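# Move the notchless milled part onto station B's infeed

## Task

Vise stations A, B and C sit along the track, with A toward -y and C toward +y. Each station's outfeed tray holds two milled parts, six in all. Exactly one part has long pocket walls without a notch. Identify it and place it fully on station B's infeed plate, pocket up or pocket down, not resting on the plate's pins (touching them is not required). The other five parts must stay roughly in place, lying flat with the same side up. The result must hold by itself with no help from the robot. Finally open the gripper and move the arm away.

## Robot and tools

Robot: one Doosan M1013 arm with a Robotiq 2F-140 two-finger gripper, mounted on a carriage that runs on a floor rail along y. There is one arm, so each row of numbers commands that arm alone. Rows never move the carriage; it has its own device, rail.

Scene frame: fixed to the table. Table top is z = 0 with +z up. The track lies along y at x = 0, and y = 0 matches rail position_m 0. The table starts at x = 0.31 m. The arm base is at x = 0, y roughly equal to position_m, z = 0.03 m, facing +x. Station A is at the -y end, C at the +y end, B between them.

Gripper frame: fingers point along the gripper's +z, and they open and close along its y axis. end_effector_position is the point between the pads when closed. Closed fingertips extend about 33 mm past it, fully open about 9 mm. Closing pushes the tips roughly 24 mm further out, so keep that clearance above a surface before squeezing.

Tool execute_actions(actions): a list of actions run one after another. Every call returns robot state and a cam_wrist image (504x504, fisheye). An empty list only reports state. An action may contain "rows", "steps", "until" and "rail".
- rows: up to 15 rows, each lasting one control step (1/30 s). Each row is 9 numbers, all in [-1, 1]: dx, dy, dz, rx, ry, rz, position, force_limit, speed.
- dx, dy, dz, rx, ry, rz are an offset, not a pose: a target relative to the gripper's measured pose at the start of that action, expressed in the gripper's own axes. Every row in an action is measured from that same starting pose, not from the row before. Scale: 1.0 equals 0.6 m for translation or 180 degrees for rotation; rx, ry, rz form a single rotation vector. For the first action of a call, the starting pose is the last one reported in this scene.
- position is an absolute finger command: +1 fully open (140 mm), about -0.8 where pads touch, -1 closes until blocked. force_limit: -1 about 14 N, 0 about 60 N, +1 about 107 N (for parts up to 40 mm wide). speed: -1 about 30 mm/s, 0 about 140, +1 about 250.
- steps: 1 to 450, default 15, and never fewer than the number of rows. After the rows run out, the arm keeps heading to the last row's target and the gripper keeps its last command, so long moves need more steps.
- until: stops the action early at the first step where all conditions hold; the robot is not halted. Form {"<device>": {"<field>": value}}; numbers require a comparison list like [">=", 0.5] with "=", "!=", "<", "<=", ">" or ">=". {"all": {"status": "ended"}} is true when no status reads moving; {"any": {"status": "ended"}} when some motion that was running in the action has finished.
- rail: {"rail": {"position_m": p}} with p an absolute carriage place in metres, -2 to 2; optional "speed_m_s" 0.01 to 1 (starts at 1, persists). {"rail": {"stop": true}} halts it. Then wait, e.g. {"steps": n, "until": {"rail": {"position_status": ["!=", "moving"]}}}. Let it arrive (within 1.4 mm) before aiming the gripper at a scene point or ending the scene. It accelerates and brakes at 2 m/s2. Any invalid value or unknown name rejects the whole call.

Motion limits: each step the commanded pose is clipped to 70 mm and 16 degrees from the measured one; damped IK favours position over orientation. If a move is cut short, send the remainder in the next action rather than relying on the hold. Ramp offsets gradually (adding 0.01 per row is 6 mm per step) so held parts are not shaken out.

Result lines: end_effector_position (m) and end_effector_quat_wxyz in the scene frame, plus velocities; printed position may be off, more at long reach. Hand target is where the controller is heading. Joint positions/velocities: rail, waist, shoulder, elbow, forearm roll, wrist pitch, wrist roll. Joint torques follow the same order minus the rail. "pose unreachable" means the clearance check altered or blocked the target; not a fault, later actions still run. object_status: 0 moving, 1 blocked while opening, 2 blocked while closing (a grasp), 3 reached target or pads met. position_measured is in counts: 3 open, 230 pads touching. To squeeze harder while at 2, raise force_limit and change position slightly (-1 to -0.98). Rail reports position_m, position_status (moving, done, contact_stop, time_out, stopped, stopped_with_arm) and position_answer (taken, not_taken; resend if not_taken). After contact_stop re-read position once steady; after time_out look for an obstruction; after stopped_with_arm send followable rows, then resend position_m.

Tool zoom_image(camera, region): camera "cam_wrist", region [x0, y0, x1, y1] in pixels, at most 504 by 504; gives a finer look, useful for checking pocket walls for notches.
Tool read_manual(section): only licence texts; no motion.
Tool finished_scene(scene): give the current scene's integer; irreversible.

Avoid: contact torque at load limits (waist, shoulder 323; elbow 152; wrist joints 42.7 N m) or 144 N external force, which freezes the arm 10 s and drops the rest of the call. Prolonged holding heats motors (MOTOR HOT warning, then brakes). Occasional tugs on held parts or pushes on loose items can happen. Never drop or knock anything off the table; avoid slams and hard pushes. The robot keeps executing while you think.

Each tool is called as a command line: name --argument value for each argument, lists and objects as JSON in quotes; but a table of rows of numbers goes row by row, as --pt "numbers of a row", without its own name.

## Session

execute_actions --actions '[]'

Scene clock: 0.00 s.
end_effector_position=(+0.5822, +0.5377, +0.2081) position_measured=3 object_status=3 end_effector_quat_wxyz=(-0.042, +0.827, +0.557, -0.068) end_effector_velocity=(+0.000, +0.000, +0.000) end_effector_angular_velocity=(+0.000, +0.000, +0.000)
Joint positions: [0.46  0.071 0.227 1.808 0.005 1.267 0.454]
Joint velocities: [ 0.  0.  0.  0.  0.  0. -0.]
Joint torques (N m, as the joint torque sensors report them, + toward a larger angle): no reading
Hand target: +0.582, +0.538, +0.208; -0.042, +0.827, +0.557, -0.068
rail: position_m=0.460 position_m_goal=0.460 speed_m_s=1.00 position_status=done position_answer=taken refusals=0

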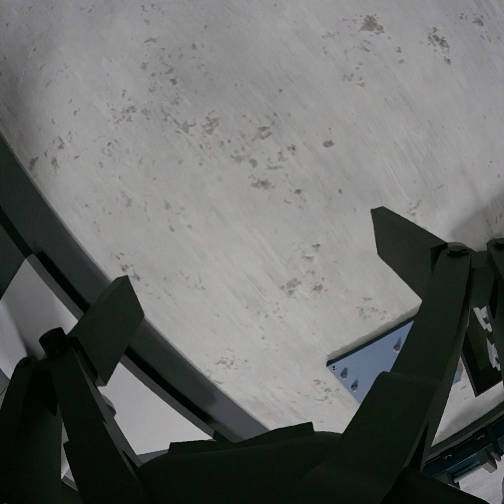

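execute_actions --actions '[{"rows":[[0.045,0.117,-0.273,-0.0499,0.0118,-0.1224,0.2,0,0]],"steps":20},{"rail":{"position_m":0.2},"steps":60,"until":{"rail":{"position_status":["!=","moving"]}}}]'

Scene clock: 3.83 s.
end_effector_position=(+0.6825, +0.2763, +0.3578) position_measured=104 object_status=3 end_effector_quat_wxyz=(-0.000, +0.707, +0.707, -0.000) end_effector_velocity=(-0.000, -0.007, +0.000) end_effector_angular_velocity=(+0.000, -0.000, +0.003)
Joint positions: [0.199 0.062 0.221 1.525 0.    1.397 0.062]
Joint velocities: [-0.01   0.003 -0.    -0.     0.     0.     0.   ]
Joint torques (N m, as the joint torque sensors report them, + toward a larger angle): [ 11.27 -56.67 -41.62   4.83  -0.11  -0.75]
Hand target: +0.682, +0.277, +0.358; -0.000, +0.707, +0.707, -0.000
Off the commanded pose: 0.000 m, 0 deg.
rail: position_m=0.199 position_m_goal=0.200 speed_m_s=1.00 position_status=done position_answer=taken refusals=0

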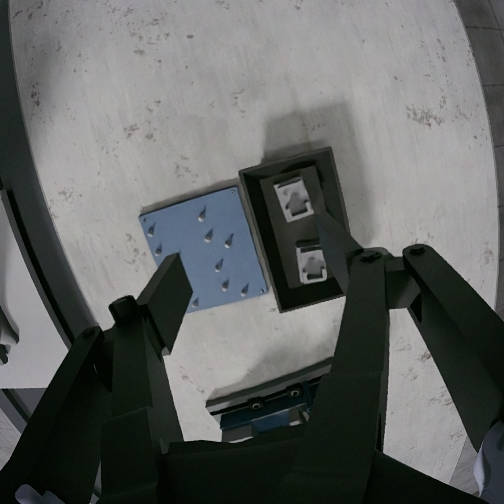

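zoom_image --camera "cam_wrist" --region '[200,140,370,320]'

Region (200, 140, 370, 320) of cam_wrist's 504x504 image, scaled by 2.800, with more detail than that image has.

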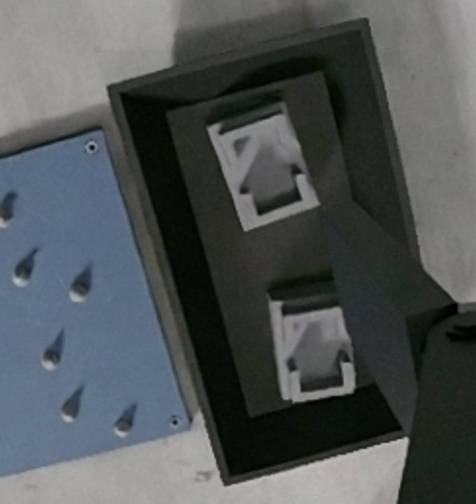

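execute_actions --actions '[{"rows":[[0,0.1,-0.05,0,0,0,1,0,0]],"rail":{"position_m":1.85},"steps":150,"until":{"rail":{"position_status":["!=","moving"]}}}]'

Scene clock: 7.63 s.
end_effector_position=(+0.7425, +1.9279, +0.3878) position_measured=3 object_status=3 end_effector_quat_wxyz=(-0.000, +0.707, +0.707, -0.000) end_effector_velocity=(+0.000, +0.004, -0.000) end_effector_angular_velocity=(-0.001, -0.000, +0.000)
Joint positions: [1.851 0.057 0.31  1.354 0.    1.477 0.057]
Joint velocities: [ 0.004 -0.     0.    -0.    -0.001 -0.     0.   ]
Joint torques (N m, as the joint torque sensors report them, + toward a larger angle): [ -9.44 -73.81 -42.03   3.61  -0.04  -0.52]
Hand target: +0.742, +1.927, +0.388; -0.000, +0.707, +0.707, -0.000
Off the commanded pose: 0.000 m, 0 deg.
rail: position_m=1.851 position_m_goal=1.850 speed_m_s=1.00 position_status=done position_answer=taken refusals=0

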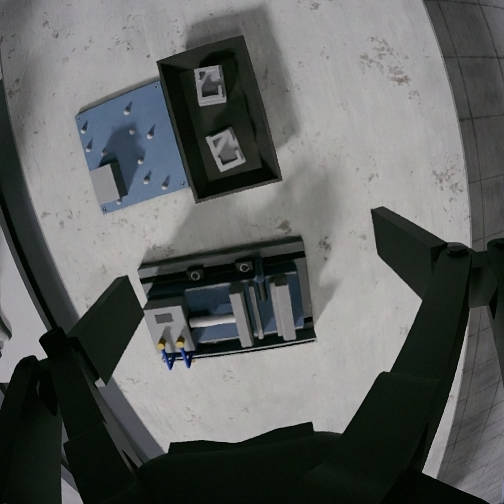

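zoom_image --camera "cam_wrist" --region '[150,40,300,190]'

Region (150, 40, 300, 190) of cam_wrist's 504x504 image, scaled by 3.360, with more detail than that image has.

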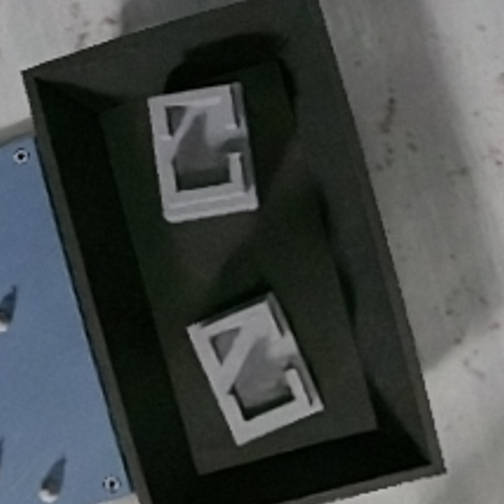

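Both notched; on to A.

execute_actions --actions '[{"rail":{"position_m":-1.75},"steps":250,"until":{"rail":{"position_status":["!=","moving"]}}}]'

Scene clock: 13.10 s.
end_effector_position=(+0.7425, -1.6737, +0.3878) position_measured=3 object_status=3 end_effector_quat_wxyz=(-0.000, +0.707, +0.707, -0.000) end_effector_velocity=(-0.000, -0.024, +0.000) end_effector_angular_velocity=(-0.000, -0.000, +0.000)
Joint positions: [-1.751  0.057  0.31   1.354  0.     1.477  0.057]
Joint velocities: [-0.024  0.    -0.     0.    -0.    -0.    -0.   ]
Joint torques (N m, as the joint torque sensors report them, + toward a larger angle): [ 13.4  -70.07 -43.14   4.95   0.21  -0.25]
Hand target: +0.742, -1.673, +0.388; -0.000, +0.707, +0.707, -0.000
Off the commanded pose: 0.000 m, 0 deg.
rail: position_m=-1.751 position_m_goal=-1.750 speed_m_s=1.00 position_status=done position_answer=taken refusals=0

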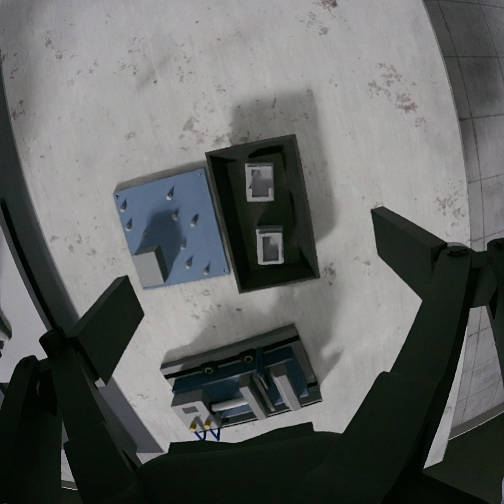

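zoom_image --camera "cam_wrist" --region '[190,140,340,290]'

Region (190, 140, 340, 290) of cam_wrist's 504x504 image, scaled by 3.360, with more detail than that image has.

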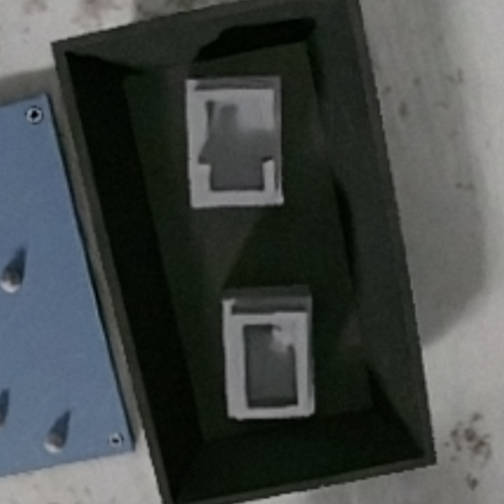

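execute_actions --actions '[{"rows":[[-0.187,-0.004,0.44,0,0,0.067,0,0,0]],"steps":35}]'

Scene clock: 16.53 s.
end_effector_position=(+0.7403, -1.7853, +0.1240) position_measured=129 object_status=3 end_effector_quat_wxyz=(-0.000, +0.778, +0.629, -0.000) end_effector_velocity=(-0.000, +0.000, -0.000) end_effector_angular_velocity=(+0.000, +0.000, -0.000)
Joint positions: [-1.75  -0.094  0.435  1.677 -0.     1.03   0.117]
Joint velocities: [ 0. -0.  0.  0.  0. -0.  0.]
Joint torques (N m, as the joint torque sensors report them, + toward a larger angle): [  1.78 -75.86 -36.77   3.66  -0.28  -0.39]
Hand target: +0.740, -1.785, +0.124; -0.000, +0.778, +0.629, -0.000
Off the commanded pose: 0.000 m, 0 deg.
rail: position_m=-1.750 position_m_goal=-1.750 speed_m_s=1.00 position_status=done position_answer=taken refusals=0

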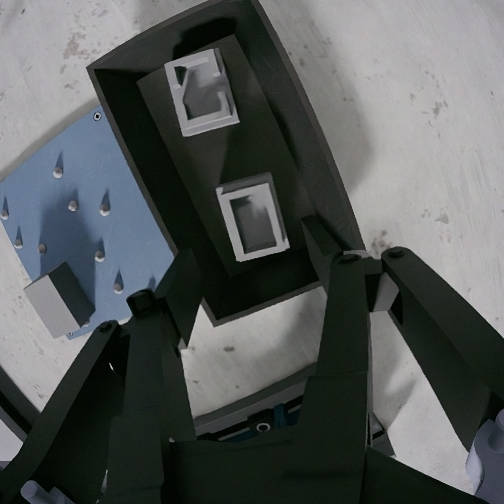

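execute_actions --actions '[{"rows":[[0.017,0,0.03,0,0,0,-0.05,0,0],[0.017,0,0.05,0,0,0,-0.05,0,0],[0.017,0,0.08,0,0,0,-0.05,0,0]],"steps":15}]'

Scene clock: 18.67 s.
end_effector_position=(+0.7425, -1.7752, +0.0761) position_measured=135 object_status=3 end_effector_quat_wxyz=(-0.000, +0.778, +0.629, -0.000) end_effector_velocity=(-0.000, -0.000, -0.000) end_effector_angular_velocity=(-0.000, +0.000, +0.000)
Joint positions: [-1.75  -0.08   0.48   1.708 -0.     0.954  0.131]
Joint velocities: [ 0.  0.  0. -0. -0. -0.  0.]
Joint torques (N m, as the joint torque sensors report them, + toward a larger angle): [  2.85 -76.76 -33.85   3.36  -0.05  -0.55]
Hand target: +0.742, -1.775, +0.076; -0.000, +0.778, +0.629, -0.000
Off the commanded pose: 0.000 m, 0 deg.
rail: position_m=-1.750 position_m_goal=-1.750 speed_m_s=1.00 position_status=done position_answer=taken refusals=0

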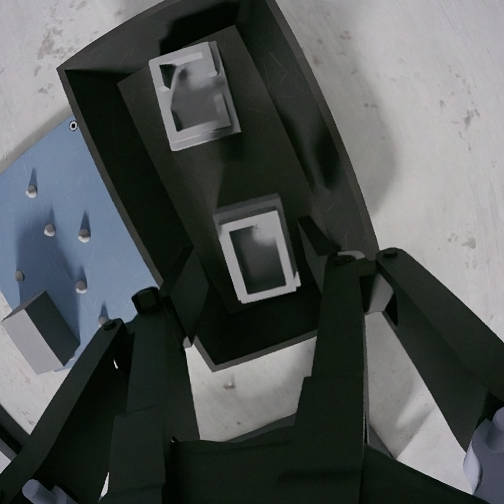

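execute_actions --actions '[{"rows":[[-0.005,0.008,0,0,0,0,-0.05,0,0]],"steps":6},{"rows":[[0,0,0.015,0,0,0,-0.05,0,0],[0,0,0.032,0,0,0,-0.05,0,0]],"steps":11},{"rows":[[0,0,0,0,0,0,-1,0.5,-0.3]],"steps":16}]'

Scene clock: 21.20 s.
end_effector_position=(+0.7466, -1.7791, +0.0569) position_measured=172 object_status=2 end_effector_quat_wxyz=(+0.000, +0.778, +0.629, -0.000) end_effector_velocity=(+0.000, +0.000, +0.000) end_effector_angular_velocity=(-0.000, -0.000, +0.000)
Joint positions: [-1.75  -0.085  0.504  1.711 -0.     0.927  0.126]
Joint velocities: [ 0.  0. -0.  0. -0. -0. -0.]
Joint torques (N m, as the joint torque sensors report them, + toward a larger angle): [  3.05 -65.16 -25.08   3.27  -0.54  -0.41]
Hand target: +0.746, -1.779, +0.057; -0.000, +0.778, +0.629, -0.000
Off the commanded pose: 0.000 m, 0 deg.
rail: position_m=-1.750 position_m_goal=-1.750 speed_m_s=1.00 position_status=done position_answer=taken refusals=0

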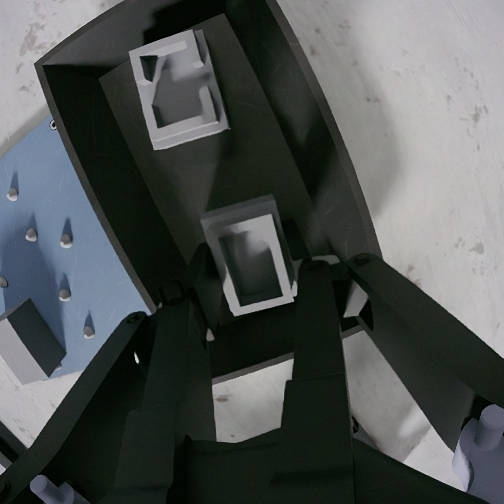

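execute_actions --actions '[{"rows":[[0,0,-0.01,0,0,0,-1,0.5,0],[0,0,-0.03,0,0,0,-1,0.5,0],[0,0,-0.06,0,0,0,-1,0.5,0],[0,0,-0.09,0,0,0,-1,0.5,0],[0,0,-0.12,0,0,0,-1,0.5,0],[0,0,-0.16,0,0,0,-1,0.5,0],[0,0,-0.2,0,0,-0.02,-1,0.5,0],[0,0,-0.25,0,0,-0.04,-1,0.5,0],[0,0,-0.4,0,0,-0.067,-1,0.5,0]],"steps":28},{"rows":[[0,-0.05,0,0,0,0,-1,0.5,0],[0,-0.1,0,0,0,0,-1,0.5,0],[0,-0.2,0,0,0,0,-1,0.5,0],[0,-0.34,0,0,0,0,-1,0.5,0]],"rail":{"position_m":0.257},"steps":150,"until":{"rail":{"position_status":["!=","moving"]}}},{"rows":[[0,0,0.05,0,0,0,-1,0.5,0],[0,0,0.1,0,0,0,-1,0.5,0],[0,0,0.2,0,0,0,-1,0.5,0],[0,0,0.345,0,0,0,-1,0.5,0]],"steps":28}]'

Scene clock: 29.63 s.
end_effector_position=(+0.5426, +0.2279, +0.0897) position_measured=172 object_status=2 end_effector_quat_wxyz=(+0.000, +0.707, +0.707, -0.000) end_effector_velocity=(+0.000, +0.000, -0.000) end_effector_angular_velocity=(+0.001, +0.000, -0.000)
Joint positions: [ 0.257 -0.117  0.198  2.092 -0.     0.852 -0.117]
Joint velocities: [ 0.     0.     0.     0.     0.001 -0.     0.   ]
Joint torques (N m, as the joint torque sensors report them, + toward a larger angle): [  4.11 -49.46 -32.06   2.83  -0.05  -0.67]
Hand target: +0.543, +0.228, +0.090; -0.000, +0.707, +0.707, -0.000
Off the commanded pose: 0.000 m, 0 deg.
rail: position_m=0.257 position_m_goal=0.257 speed_m_s=1.00 position_status=done position_answer=taken refusals=0

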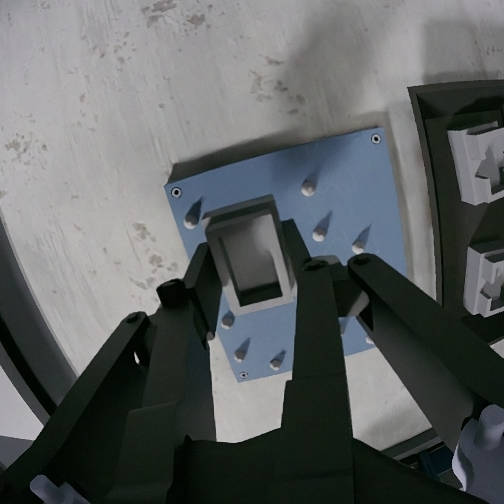

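execute_actions --actions '[{"rows":[[0.017,0.003,0.005,0,0,-0.015,-1,0.5,0]],"steps":8},{"rows":[[0,0,0.015,0,0,0,-1,0.5,0],[0,0,0.042,0,0,0,-1,0.5,0]],"steps":12}]'

zoom_image --camera "cam_wrist" --region '[140,140,360,360]'

Scene clock: 32.07 s.
end_effector_position=(+0.5442, +0.2380, +0.0615) position_measured=172 object_status=2 end_effector_quat_wxyz=(-0.000, +0.690, +0.724, -0.000) end_effector_velocity=(+0.000, -0.000, -0.000) end_effector_angular_velocity=(-0.000, -0.000, +0.000)
Joint positions: [ 0.257 -0.098  0.235  2.111 -0.     0.795 -0.145]
Joint velocities: [ 0.  0.  0.  0.  0. -0. -0.]
Joint torques (N m, as the joint torque sensors report them, + toward a larger angle): [ -0.06 -51.15 -30.9    3.09   0.28  -0.28]
Hand target: +0.544, +0.238, +0.061; -0.000, +0.690, +0.723, -0.000
Off the commanded pose: 0.000 m, 0 deg.
rail: position_m=0.257 position_m_goal=0.257 speed_m_s=1.00 position_status=done position_answer=taken refusals=0

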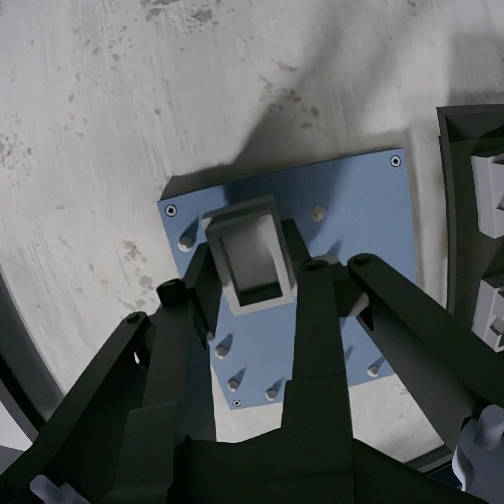

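Region (140, 140, 360, 360) of cam_wrist's 504x504 image, scaled by 2.291, with more detail than that image has.

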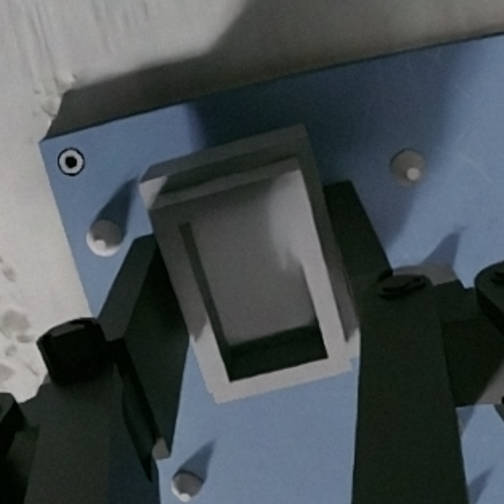

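execute_actions --actions '[{"rows":[[0.007,0.006,0,0,0,0,-1,0.5,0]],"steps":7},{"rows":[[0,0,0.003,0,0,0,-1,0.5,0],[0,0,0.008,0,0,0,-1,0.5,0]],"steps":9}]'

Scene clock: 35.57 s.
end_effector_position=(+0.5476, +0.2423, +0.0567) position_measured=172 object_status=2 end_effector_quat_wxyz=(-0.000, +0.690, +0.723, -0.000) end_effector_velocity=(-0.000, +0.000, -0.000) end_effector_angular_velocity=(+0.000, +0.000, +0.000)
Joint positions: [ 0.257 -0.09   0.246  2.109 -0.     0.787 -0.136]
Joint velocities: [ 0.    -0.     0.     0.001 -0.    -0.    -0.   ]
Joint torques (N m, as the joint torque sensors report them, + toward a larger angle): [  5.17 -52.33 -31.75   3.06  -0.33  -0.55]
Hand target: +0.548, +0.242, +0.057; -0.000, +0.690, +0.723, -0.000
Off the commanded pose: 0.000 m, 0 deg.
rail: position_m=0.257 position_m_goal=0.257 speed_m_s=1.00 position_status=done position_answer=taken refusals=0

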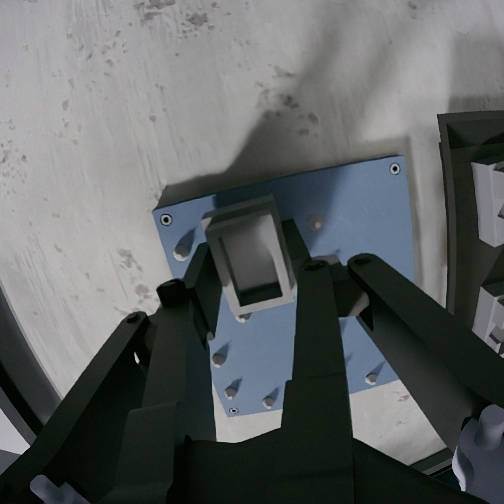

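execute_actions --actions '[{"rows":[[0,0,0.002,0,0,0,-1,0.5,0],[0,0,0.004,0,0,0,-1,0.5,0]],"steps":8},{"rows":[[0,0,0,0,0,0,-0.15,0,-0.7]],"steps":12},{"rows":[[0,0,-0.03,0,0,0,-0.15,0,0],[0,0,-0.08,0,0,0,-0.15,0,0],[0,0,-0.15,0,0,0,-0.15,0,0],[-0.08,0,-0.4,0,0,0,-0.15,0,0]],"steps":26}]'

zoom_image --camera "cam_wrist" --region '[170,90,330,250]'

Scene clock: 38.83 s.
end_effector_position=(+0.5497, +0.1947, +0.2942) position_measured=148 object_status=3 end_effector_quat_wxyz=(-0.000, +0.690, +0.724, -0.000) end_effector_velocity=(+0.000, -0.000, +0.000) end_effector_angular_velocity=(+0.000, -0.001, -0.000)
Joint positions: [ 0.257 -0.175  0.035  1.855 -0.     1.252 -0.222]
Joint velocities: [ 0.    -0.     0.    -0.001  0.     0.    -0.   ]
Joint torques (N m, as the joint torque sensors report them, + toward a larger angle): [  3.49 -39.48 -40.12   4.21   0.14  -0.85]
Hand target: +0.550, +0.195, +0.294; -0.000, +0.690, +0.724, -0.000
Off the commanded pose: 0.000 m, 0 deg.
rail: position_m=0.257 position_m_goal=0.257 speed_m_s=1.00 position_status=done position_answer=taken refusals=0

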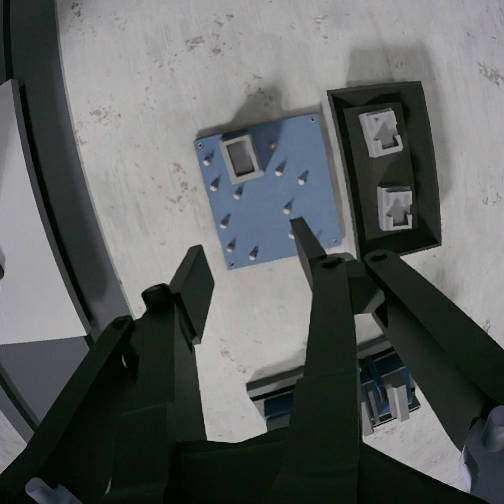

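Region (170, 90, 330, 250) of cam_wrist's 504x504 image, scaled by 3.150, with more detail than that image has.

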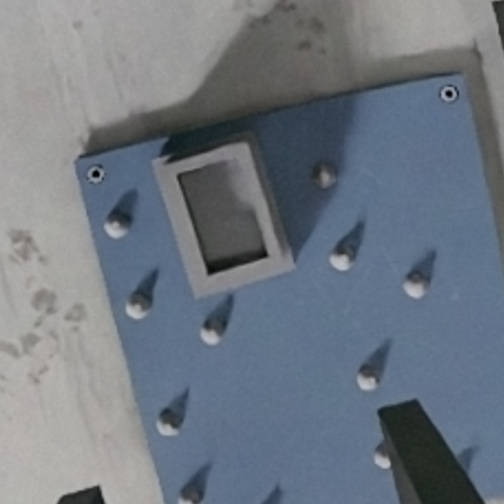

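finished_scene --scene 2

The scene is finished: the task was done.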